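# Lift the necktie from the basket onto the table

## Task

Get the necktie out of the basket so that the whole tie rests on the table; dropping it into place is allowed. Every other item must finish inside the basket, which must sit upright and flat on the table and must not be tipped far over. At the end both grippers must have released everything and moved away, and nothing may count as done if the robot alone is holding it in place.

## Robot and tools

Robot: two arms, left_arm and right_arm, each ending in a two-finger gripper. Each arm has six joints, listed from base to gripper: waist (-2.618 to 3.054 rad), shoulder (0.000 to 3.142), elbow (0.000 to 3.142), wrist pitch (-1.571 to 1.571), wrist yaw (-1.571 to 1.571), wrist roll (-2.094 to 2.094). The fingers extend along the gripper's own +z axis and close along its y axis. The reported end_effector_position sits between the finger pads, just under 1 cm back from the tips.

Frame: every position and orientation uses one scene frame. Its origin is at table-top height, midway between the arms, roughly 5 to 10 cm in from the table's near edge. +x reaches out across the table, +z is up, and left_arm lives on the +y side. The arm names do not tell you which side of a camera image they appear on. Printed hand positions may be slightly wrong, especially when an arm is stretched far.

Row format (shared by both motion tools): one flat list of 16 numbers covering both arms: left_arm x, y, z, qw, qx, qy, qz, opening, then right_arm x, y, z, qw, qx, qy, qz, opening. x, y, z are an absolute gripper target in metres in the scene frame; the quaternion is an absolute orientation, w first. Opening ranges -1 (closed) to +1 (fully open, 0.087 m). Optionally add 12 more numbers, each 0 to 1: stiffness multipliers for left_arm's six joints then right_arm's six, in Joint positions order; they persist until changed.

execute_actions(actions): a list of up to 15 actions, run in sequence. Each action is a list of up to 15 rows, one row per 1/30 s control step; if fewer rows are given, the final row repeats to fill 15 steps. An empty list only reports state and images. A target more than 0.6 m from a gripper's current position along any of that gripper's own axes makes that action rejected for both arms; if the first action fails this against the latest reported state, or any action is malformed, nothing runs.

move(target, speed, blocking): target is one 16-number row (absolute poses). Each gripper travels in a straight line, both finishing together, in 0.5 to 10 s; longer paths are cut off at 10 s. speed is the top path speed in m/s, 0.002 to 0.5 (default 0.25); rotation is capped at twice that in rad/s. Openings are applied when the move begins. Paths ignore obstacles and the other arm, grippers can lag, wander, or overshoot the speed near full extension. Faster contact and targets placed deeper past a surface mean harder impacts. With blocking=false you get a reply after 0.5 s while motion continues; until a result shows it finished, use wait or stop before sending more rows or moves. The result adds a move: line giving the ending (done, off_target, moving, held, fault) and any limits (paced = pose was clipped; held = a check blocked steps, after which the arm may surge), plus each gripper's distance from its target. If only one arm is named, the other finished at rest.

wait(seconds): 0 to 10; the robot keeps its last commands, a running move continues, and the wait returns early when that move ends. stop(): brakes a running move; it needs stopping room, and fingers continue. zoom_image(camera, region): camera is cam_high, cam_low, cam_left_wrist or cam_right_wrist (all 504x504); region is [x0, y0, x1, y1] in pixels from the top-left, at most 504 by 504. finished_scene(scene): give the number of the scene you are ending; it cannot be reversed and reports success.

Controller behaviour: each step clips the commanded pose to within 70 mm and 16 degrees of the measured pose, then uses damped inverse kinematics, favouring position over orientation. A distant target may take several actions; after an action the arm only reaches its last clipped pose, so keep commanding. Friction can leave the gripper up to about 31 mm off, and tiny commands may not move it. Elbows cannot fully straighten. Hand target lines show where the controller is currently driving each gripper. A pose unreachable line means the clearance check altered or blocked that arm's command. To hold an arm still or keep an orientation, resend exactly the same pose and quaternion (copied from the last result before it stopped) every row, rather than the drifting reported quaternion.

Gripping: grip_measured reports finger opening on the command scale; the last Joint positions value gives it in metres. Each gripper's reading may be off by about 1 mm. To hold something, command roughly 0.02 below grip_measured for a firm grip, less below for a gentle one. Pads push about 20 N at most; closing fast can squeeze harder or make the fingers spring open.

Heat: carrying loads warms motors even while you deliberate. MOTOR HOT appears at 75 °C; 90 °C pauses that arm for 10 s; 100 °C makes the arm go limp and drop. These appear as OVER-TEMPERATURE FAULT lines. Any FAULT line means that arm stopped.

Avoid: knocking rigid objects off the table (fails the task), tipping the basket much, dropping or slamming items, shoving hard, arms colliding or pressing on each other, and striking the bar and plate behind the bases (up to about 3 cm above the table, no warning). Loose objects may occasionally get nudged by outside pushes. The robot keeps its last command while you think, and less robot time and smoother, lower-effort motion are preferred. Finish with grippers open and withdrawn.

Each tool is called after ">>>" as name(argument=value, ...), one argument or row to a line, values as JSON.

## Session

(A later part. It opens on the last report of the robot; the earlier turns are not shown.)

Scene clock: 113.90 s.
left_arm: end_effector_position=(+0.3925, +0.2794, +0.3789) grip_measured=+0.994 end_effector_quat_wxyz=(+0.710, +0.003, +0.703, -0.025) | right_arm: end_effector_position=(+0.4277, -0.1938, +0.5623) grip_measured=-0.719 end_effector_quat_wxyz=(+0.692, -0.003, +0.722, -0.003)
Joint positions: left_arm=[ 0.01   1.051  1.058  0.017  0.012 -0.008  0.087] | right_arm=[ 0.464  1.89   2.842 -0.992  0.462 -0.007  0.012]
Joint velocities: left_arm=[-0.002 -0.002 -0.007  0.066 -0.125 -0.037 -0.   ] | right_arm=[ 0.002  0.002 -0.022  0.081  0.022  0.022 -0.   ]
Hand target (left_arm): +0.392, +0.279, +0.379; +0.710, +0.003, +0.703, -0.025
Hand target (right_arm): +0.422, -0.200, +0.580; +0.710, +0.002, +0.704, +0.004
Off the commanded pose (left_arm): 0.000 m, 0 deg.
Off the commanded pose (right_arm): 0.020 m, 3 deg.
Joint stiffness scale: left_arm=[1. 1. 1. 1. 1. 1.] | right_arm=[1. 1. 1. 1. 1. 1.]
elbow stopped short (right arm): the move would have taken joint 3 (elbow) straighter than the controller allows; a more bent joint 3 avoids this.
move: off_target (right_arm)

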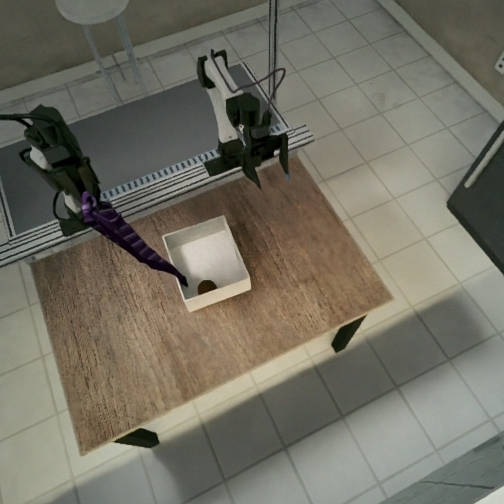

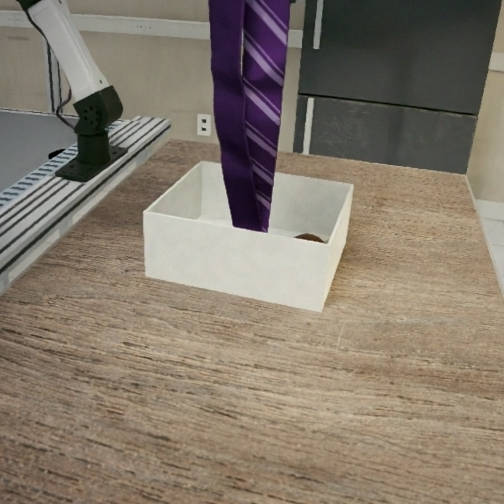

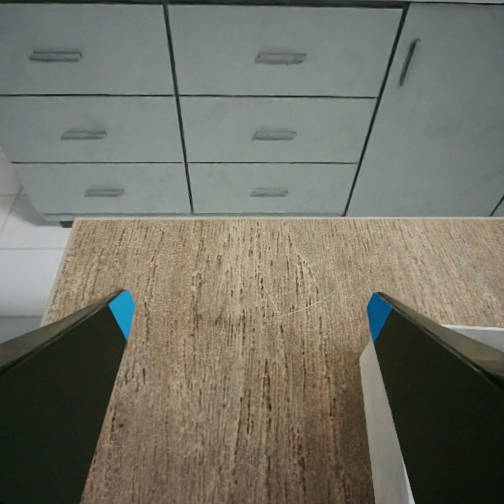

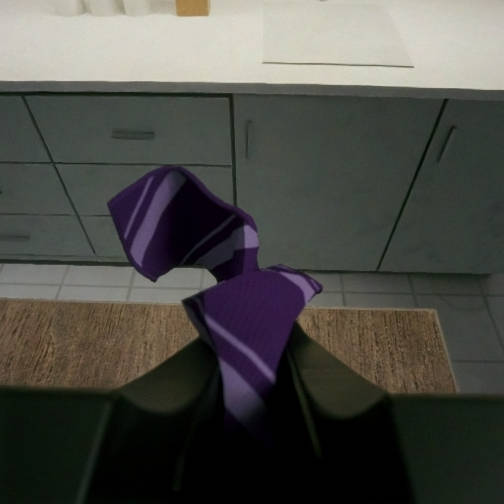

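>>> move(
  target=[0.3925,0.2794,0.3789,0.710,0.003,0.703,-0.025,1,0.42,-0.31,0.6,0.707,0,0.707,0,-1],
  speed=0.1,
)

Scene clock: 122.03 s.
left_arm: end_effector_position=(+0.3925, +0.2794, +0.3789) grip_measured=+0.994 end_effector_quat_wxyz=(+0.710, +0.003, +0.703, -0.025) | right_arm: end_effector_position=(+0.4310, -0.3108, +0.5783) grip_measured=-0.719 end_effector_quat_wxyz=(+0.704, +0.004, +0.710, -0.000)
Joint positions: left_arm=[ 0.01   1.051  1.058  0.017  0.012 -0.008  0.087] | right_arm=[ 0.019  1.836  2.842 -1.007  0.022 -0.011  0.012]
Joint velocities: left_arm=[ 0.002 -0.002  0.002 -0.007 -0.007 -0.037 -0.   ] | right_arm=[-0.007  0.002  0.007 -0.051  0.066 -0.007  0.   ]
Hand target (left_arm): +0.392, +0.279, +0.379; +0.710, +0.003, +0.703, -0.025
Hand target (right_arm): +0.420, -0.313, +0.599; +0.727, +0.004, +0.687, +0.003
Off the commanded pose (left_arm): 0.000 m, 0 deg.
Off the commanded pose (right_arm): 0.024 m, 1 deg.
Joint stiffness scale: left_arm=[1. 1. 1. 1. 1. 1.] | right_arm=[1. 1. 1. 1. 1. 1.]
elbow stopped short (right arm): the move would have taken joint 3 (elbow) straighter than the controller allows; a more bent joint 3 avoids this.
move: off_target (right_arm)

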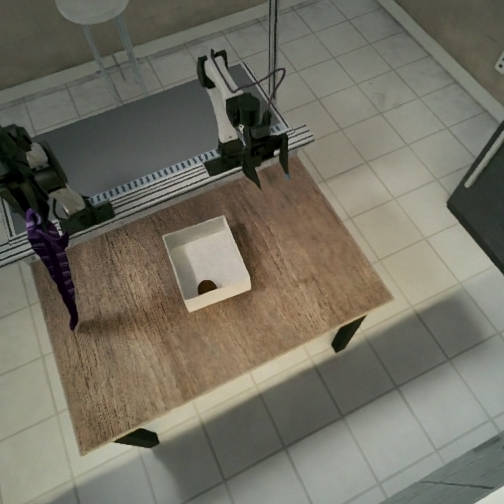

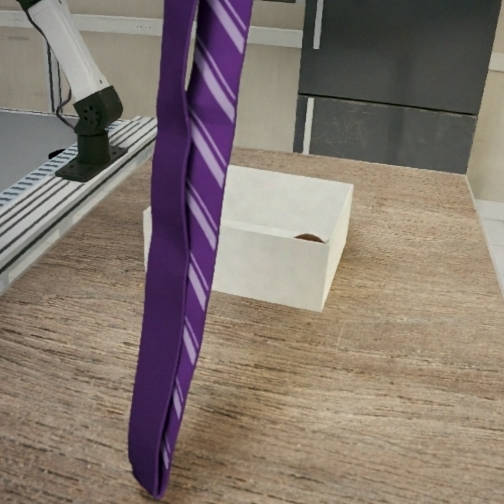

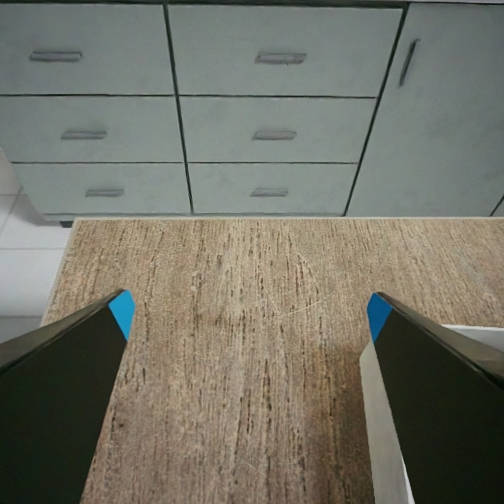

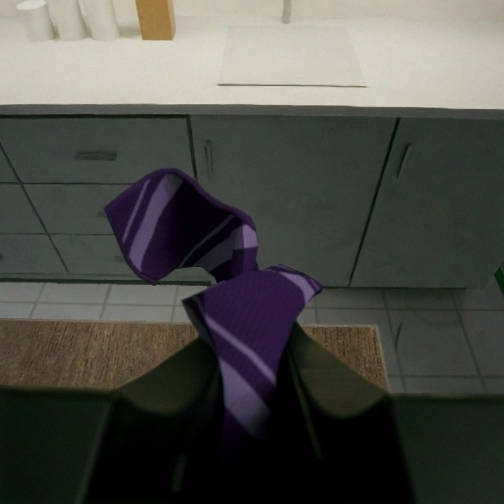

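>>> move(
  target=[0.3925,0.2794,0.3789,0.710,0.003,0.703,-0.025,1,0.27,-0.24,0.56,0.707,0,0.707,0,-1],
  speed=0.1,
)

>>> move(
  target=[0.3925,0.2794,0.3789,0.710,0.003,0.703,-0.025,1,0.34,-0.24,0.42,0.64,0,0.77,0,-1],
  speed=0.08,
)

Scene clock: 136.57 s.
left_arm: end_effector_position=(+0.3925, +0.2794, +0.3789) grip_measured=+0.994 end_effector_quat_wxyz=(+0.710, +0.003, +0.703, -0.025) | right_arm: end_effector_position=(+0.2709, -0.2333, +0.5620) grip_measured=-0.719 end_effector_quat_wxyz=(+0.705, -0.009, +0.709, -0.008)
Joint positions: left_arm=[ 0.01   1.051  1.058  0.017  0.012 -0.008  0.087] | right_arm=[ 0.773  1.225  2.097 -0.87   0.769 -0.041  0.012]
Joint velocities: left_arm=[ 0.002  0.007  0.012 -0.066 -0.022  0.007  0.   ] | right_arm=[-0.002 -0.012 -0.002 -0.007 -0.066 -0.022  0.   ]
Hand target (left_arm): +0.392, +0.279, +0.379; +0.710, +0.003, +0.703, -0.025
Hand target (right_arm): +0.268, -0.234, +0.564; +0.710, -0.007, +0.704, -0.007
Off the commanded pose (left_arm): 0.000 m, 0 deg.
Off the commanded pose (right_arm): 0.007 m, 1 deg.
Joint stiffness scale: left_arm=[1. 1. 1. 1. 1. 1.] | right_arm=[1. 1. 1. 1. 1. 1.]
move: done

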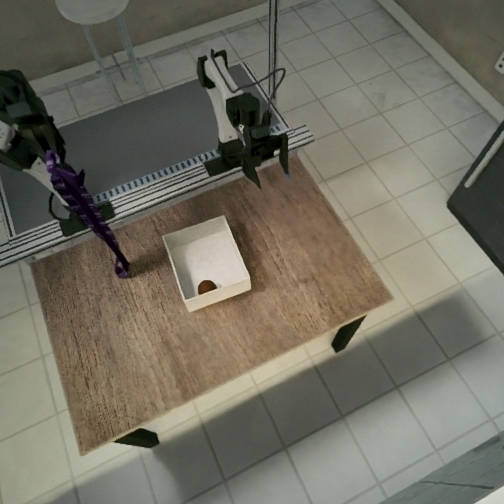

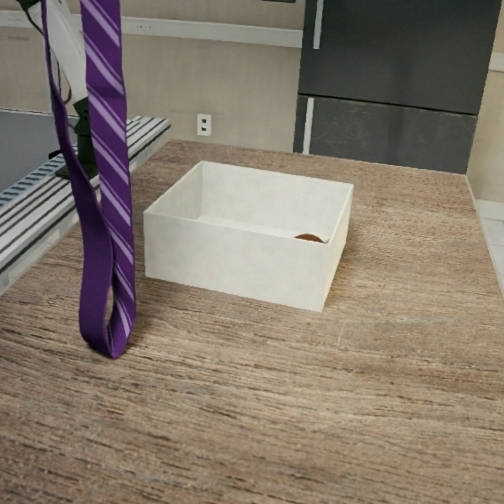

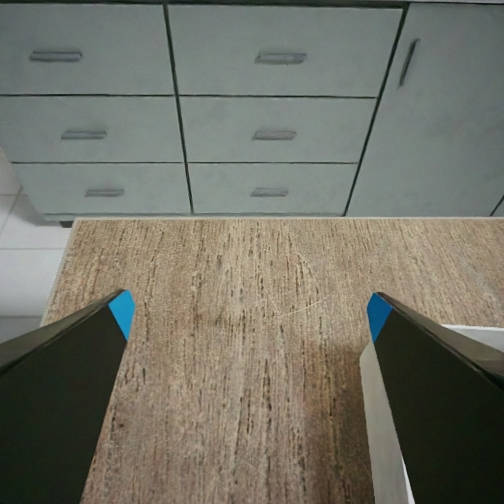

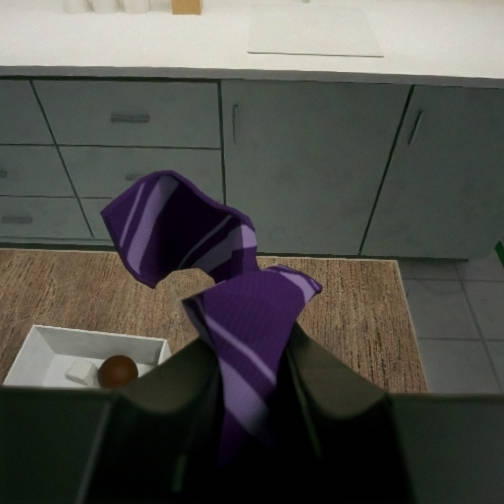

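Scene clock: 139.07 s.
left_arm: end_effector_position=(+0.3925, +0.2794, +0.3789) grip_measured=+0.994 end_effector_quat_wxyz=(+0.710, +0.003, +0.703, -0.025) | right_arm: end_effector_position=(+0.3401, -0.2412, +0.4151) grip_measured=-0.719 end_effector_quat_wxyz=(+0.628, -0.003, +0.778, -0.004)
Joint positions: left_arm=[ 0.01   1.051  1.058  0.017  0.012 -0.008  0.087] | right_arm=[ 0.41   1.104  1.472 -0.59   0.404  0.061  0.012]
Joint velocities: left_arm=[-0.007 -0.007 -0.007 -0.007 -0.037  0.066 -0.   ] | right_arm=[-0.002  0.002 -0.007  0.022  0.095 -0.051 -0.001]
Hand target (left_arm): +0.392, +0.279, +0.379; +0.710, +0.003, +0.703, -0.025
Hand target (right_arm): +0.339, -0.244, +0.418; +0.637, +0.003, +0.771, +0.003
Off the commanded pose (left_arm): 0.000 m, 0 deg.
Off the commanded pose (right_arm): 0.005 m, 2 deg.
Joint stiffness scale: left_arm=[1. 1. 1. 1. 1. 1.] | right_arm=[1. 1. 1. 1. 1. 1.]
move: done

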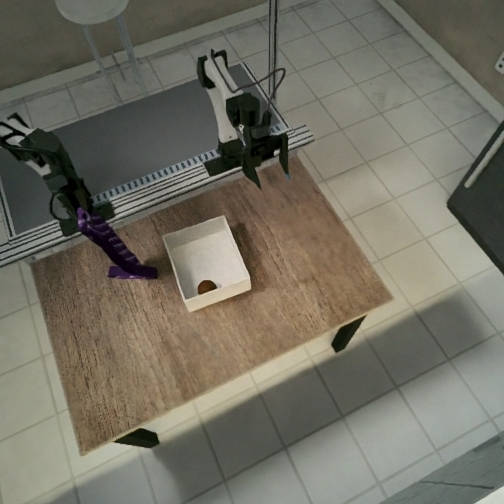

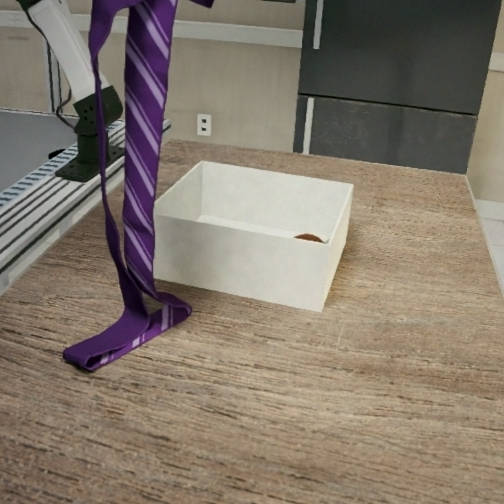

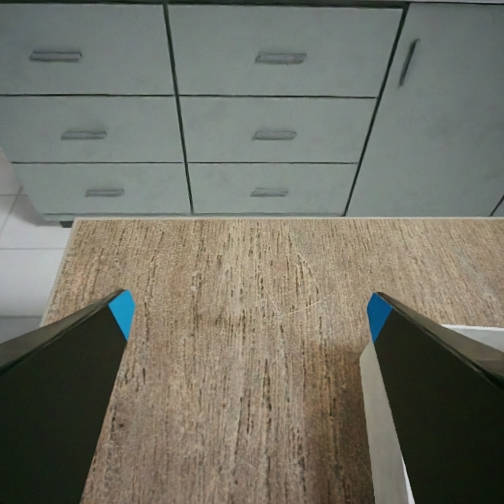

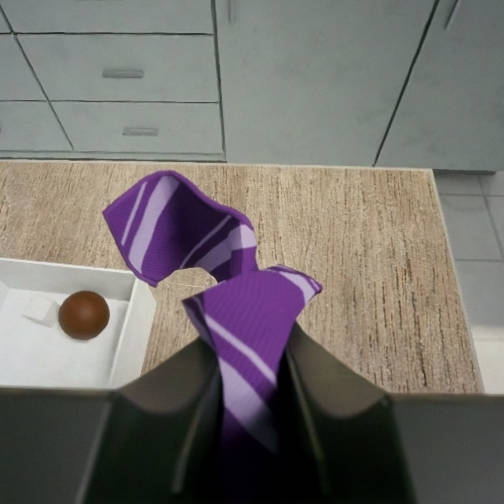

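>>> move(
  target=[0.3925,0.2794,0.3789,0.710,0.003,0.703,-0.025,1,0.60,-0.27,0.07,0.42,0,0.907,0,-1],
  speed=0.1,
)

Scene clock: 146.97 s.
left_arm: end_effector_position=(+0.3925, +0.2794, +0.3789) grip_measured=+0.994 end_effector_quat_wxyz=(+0.710, +0.003, +0.703, -0.025) | right_arm: end_effector_position=(+0.5894, -0.2704, +0.0665) grip_measured=-0.719 end_effector_quat_wxyz=(+0.420, +0.006, +0.907, +0.001)
Joint positions: left_arm=[ 0.01   1.051  1.058  0.017  0.012 -0.008  0.087] | right_arm=[ 0.081  2.213  1.656 -0.141  0.074  0.049  0.012]
Joint velocities: left_arm=[ 0.012 -0.007  0.017 -0.007  0.081 -0.037 -0.   ] | right_arm=[-0.007 -0.002  0.037  0.022 -0.066  0.037  0.001]
Hand target (left_arm): +0.392, +0.279, +0.379; +0.710, +0.003, +0.703, -0.025
Hand target (right_arm): +0.593, -0.274, +0.066; +0.419, +0.004, +0.908, +0.003
Off the commanded pose (left_arm): 0.000 m, 0 deg.
Off the commanded pose (right_arm): 0.011 m, 1 deg.
Joint stiffness scale: left_arm=[1. 1. 1. 1. 1. 1.] | right_arm=[1. 1. 1. 1. 1. 1.]
move: off_target (right_arm)

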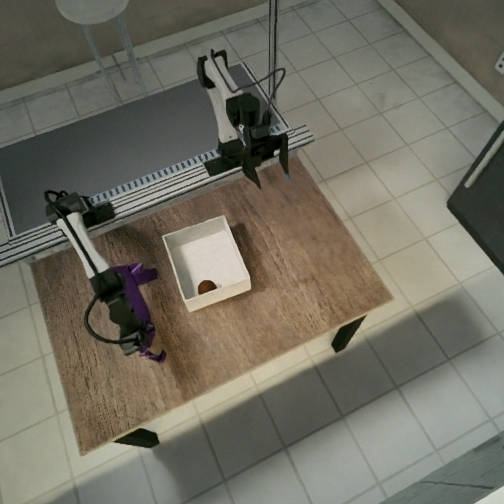

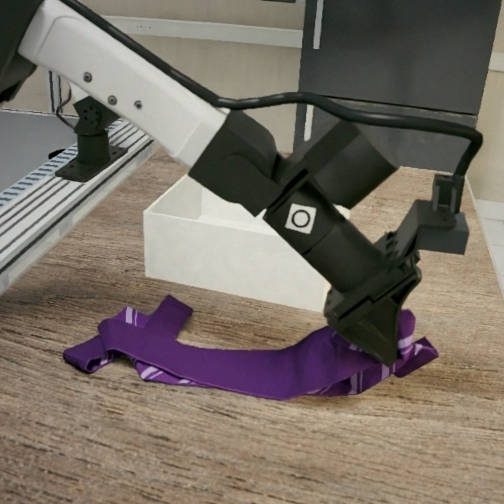

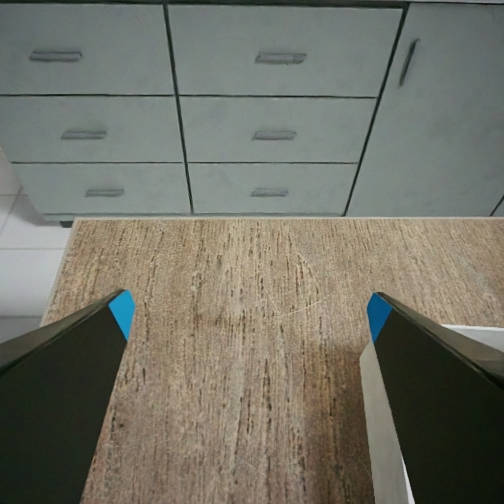

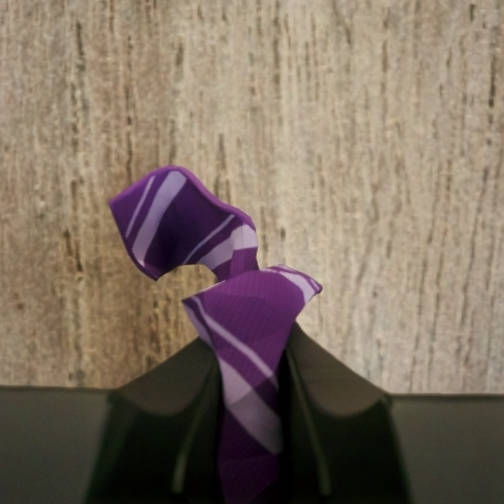

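Lower a bit, release slowly, then withdraw upward.

>>> move(
  target=[0.3925,0.2794,0.3789,0.710,0.003,0.703,-0.025,1,0.60,-0.27,0.045,0.36,0,0.933,0,-1],
  speed=0.06,
)

>>> execute_actions(
  actions=[
    [[0.3925,0.2794,0.3789,0.710,0.003,0.703,-0.025,1,0.60,-0.27,0.045,0.36,0,0.933,0,-0.4]],
    [[0.3925,0.2794,0.3789,0.710,0.003,0.703,-0.025,1,0.60,-0.27,0.045,0.36,0,0.933,0,0.3]],
    [[0.3925,0.2794,0.3789,0.710,0.003,0.703,-0.025,1,0.60,-0.27,0.045,0.36,0,0.933,0,1]],
  ],
)

>>> move(
  target=[0.3925,0.2794,0.3789,0.710,0.003,0.703,-0.025,1,0.53,-0.27,0.24,0.42,0,0.907,0,1],
  speed=0.12,
)

Scene clock: 156.20 s.
left_arm: end_effector_position=(+0.3925, +0.2794, +0.3789) grip_measured=+0.994 end_effector_quat_wxyz=(+0.710, +0.003, +0.703, -0.025) | right_arm: end_effector_position=(+0.5990, -0.2693, +0.0500) grip_measured=-0.719 end_effector_quat_wxyz=(+0.368, +0.003, +0.930, -0.003)
Joint positions: left_arm=[ 0.01   1.051  1.058  0.017  0.012 -0.008  0.087] | right_arm=[ 0.081  2.345  1.886 -0.354  0.074  0.049  0.012]
Joint velocities: left_arm=[-0.012  0.002 -0.007  0.051 -0.125 -0.037  0.001] | right_arm=[-0.002 -0.002 -0.002  0.007 -0.081 -0.007 -0.001]
Hand target (left_arm): +0.392, +0.279, +0.379; +0.710, +0.003, +0.703, -0.025
Hand target (right_arm): +0.599, -0.270, +0.045; +0.360, +0.001, +0.933, -0.000
Off the commanded pose (left_arm): 0.000 m, 0 deg.
Off the commanded pose (right_arm): 0.005 m, 1 deg.
Joint stiffness scale: left_arm=[1. 1. 1. 1. 1. 1.] | right_arm=[1. 1. 1. 1. 1. 1.]
move: done

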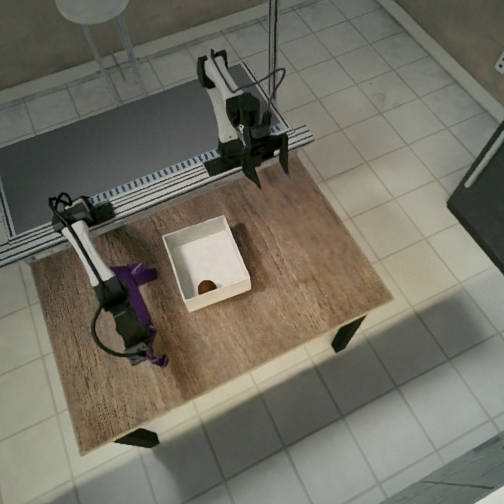

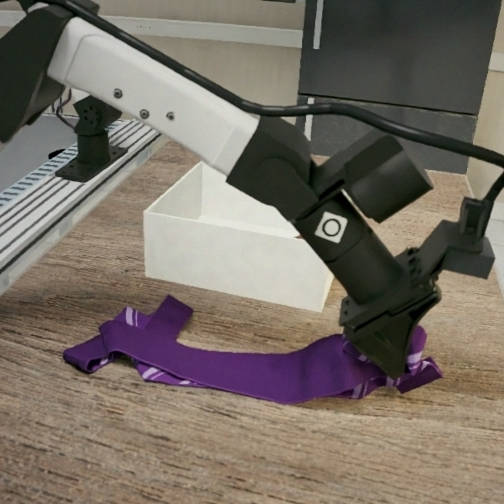

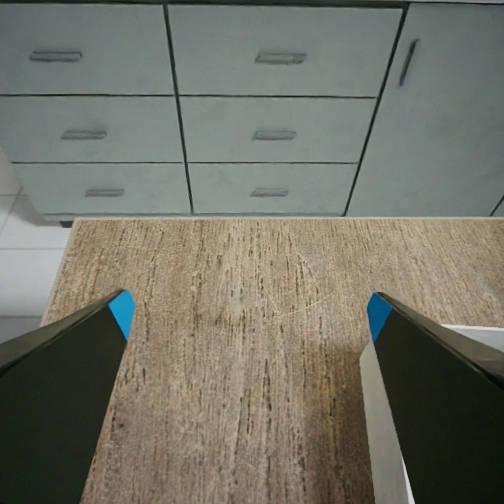

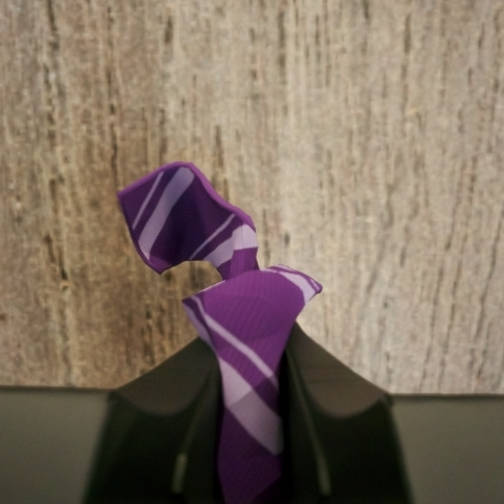

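Scene clock: 157.70 s.
left_arm: end_effector_position=(+0.3925, +0.2794, +0.3789) grip_measured=+0.994 end_effector_quat_wxyz=(+0.710, +0.003, +0.703, -0.025) | right_arm: end_effector_position=(+0.5992, -0.2693, +0.0509) grip_measured=+1.000 end_effector_quat_wxyz=(+0.367, +0.003, +0.930, -0.003)
Joint positions: left_arm=[ 0.01   1.051  1.058  0.017  0.012 -0.008  0.087] | right_arm=[ 0.081  2.345  1.889 -0.358  0.074  0.049  0.087]
Joint velocities: left_arm=[-0.007 -0.002 -0.012  0.066 -0.154 -0.037 -0.   ] | right_arm=[-0.002  0.012  0.002  0.051 -0.051 -0.007  0.   ]
Hand target (left_arm): +0.392, +0.279, +0.379; +0.710, +0.003, +0.703, -0.025
Hand target (right_arm): +0.600, -0.270, +0.045; +0.360, +0.000, +0.933, +0.000
Off the commanded pose (left_arm): 0.000 m, 0 deg.
Off the commanded pose (right_arm): 0.006 m, 1 deg.
Joint stiffness scale: left_arm=[1. 1. 1. 1. 1. 1.] | right_arm=[1. 1. 1. 1. 1. 1.]

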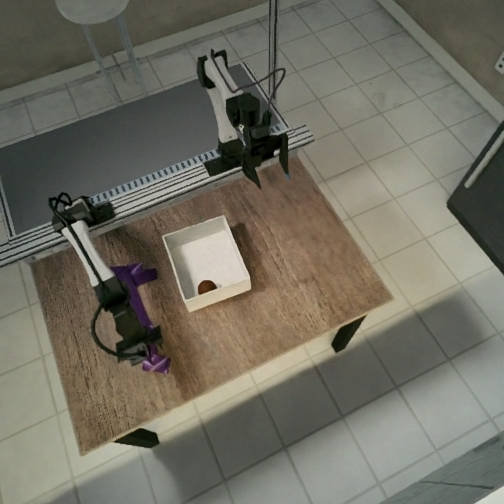

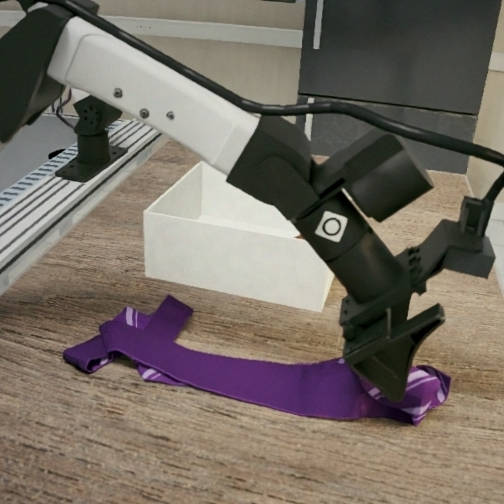

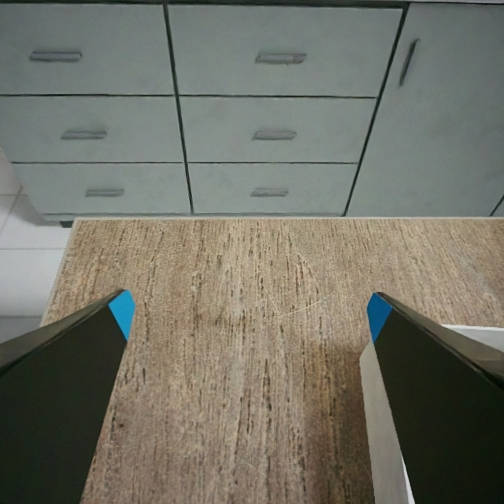

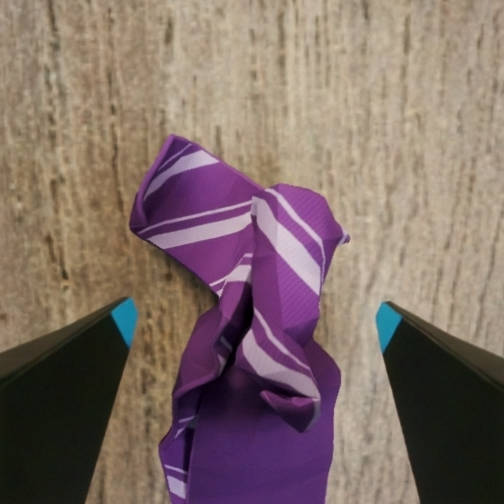

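Scene clock: 159.97 s.
left_arm: end_effector_position=(+0.3925, +0.2794, +0.3789) grip_measured=+0.994 end_effector_quat_wxyz=(+0.710, +0.003, +0.703, -0.025) | right_arm: end_effector_position=(+0.5356, -0.2773, +0.2341) grip_measured=+1.000 end_effector_quat_wxyz=(+0.418, +0.006, +0.908, +0.001)
Joint positions: left_arm=[ 0.01   1.051  1.058  0.017  0.012 -0.008  0.087] | right_arm=[ 0.081  1.95   1.932 -0.686  0.074  0.049  0.087]
Joint velocities: left_arm=[-0.002  0.017 -0.002 -0.066  0.007 -0.066  0.   ] | right_arm=[-0.007 -0.002  0.002  0.022 -0.037 -0.007  0.   ]
Hand target (left_arm): +0.392, +0.279, +0.379; +0.710, +0.003, +0.703, -0.025
Hand target (right_arm): +0.533, -0.269, +0.241; +0.420, -0.000, +0.907, +0.000
Off the commanded pose (left_arm): 0.000 m, 0 deg.
Off the commanded pose (right_arm): 0.011 m, 1 deg.
Joint stiffness scale: left_arm=[1. 1. 1. 1. 1. 1.] | right_arm=[1. 1. 1. 1. 1. 1.]
move: off_target (right_arm)

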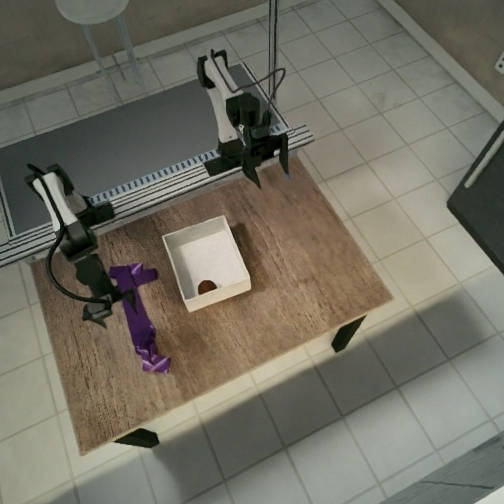

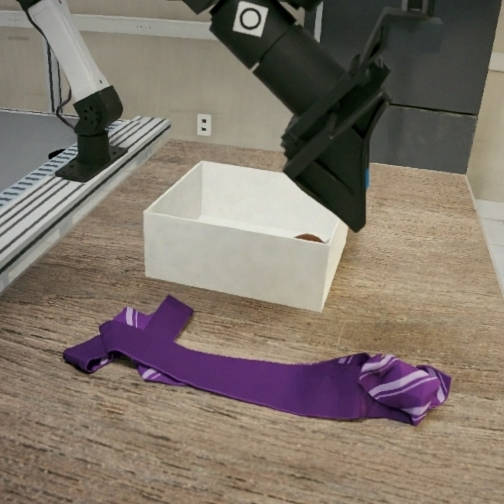

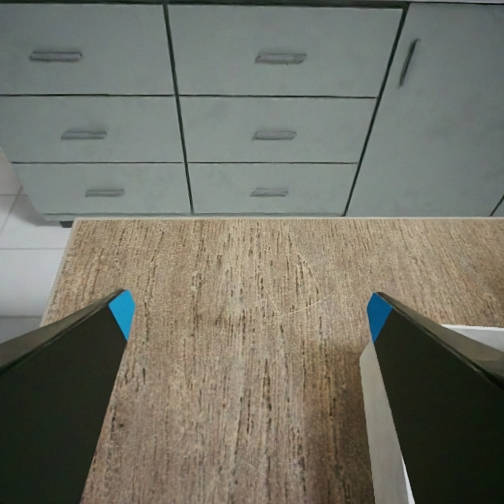

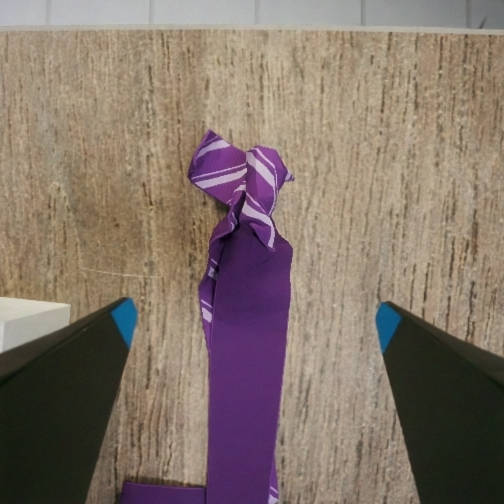

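>>> zoom_image(
  camera="cam_high",
  region=[60, 200, 280, 400],
)

Region (60, 200, 280, 400) of cam_high's 504x504 image, scaled by 2.291, with more detail than that image has; it fills the top 458 rows of this view, and the rest is white.

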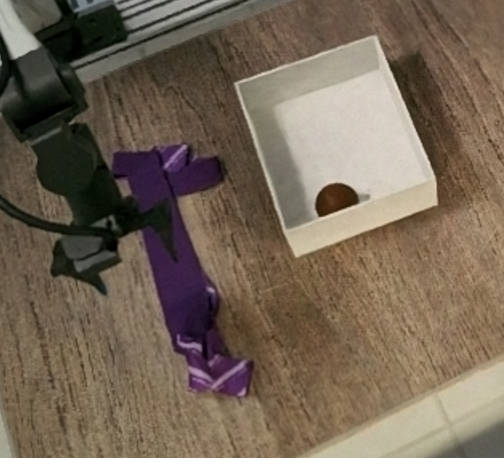

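>>> finished_scene(
  scene=1,
)

The scene is finished: the task was done.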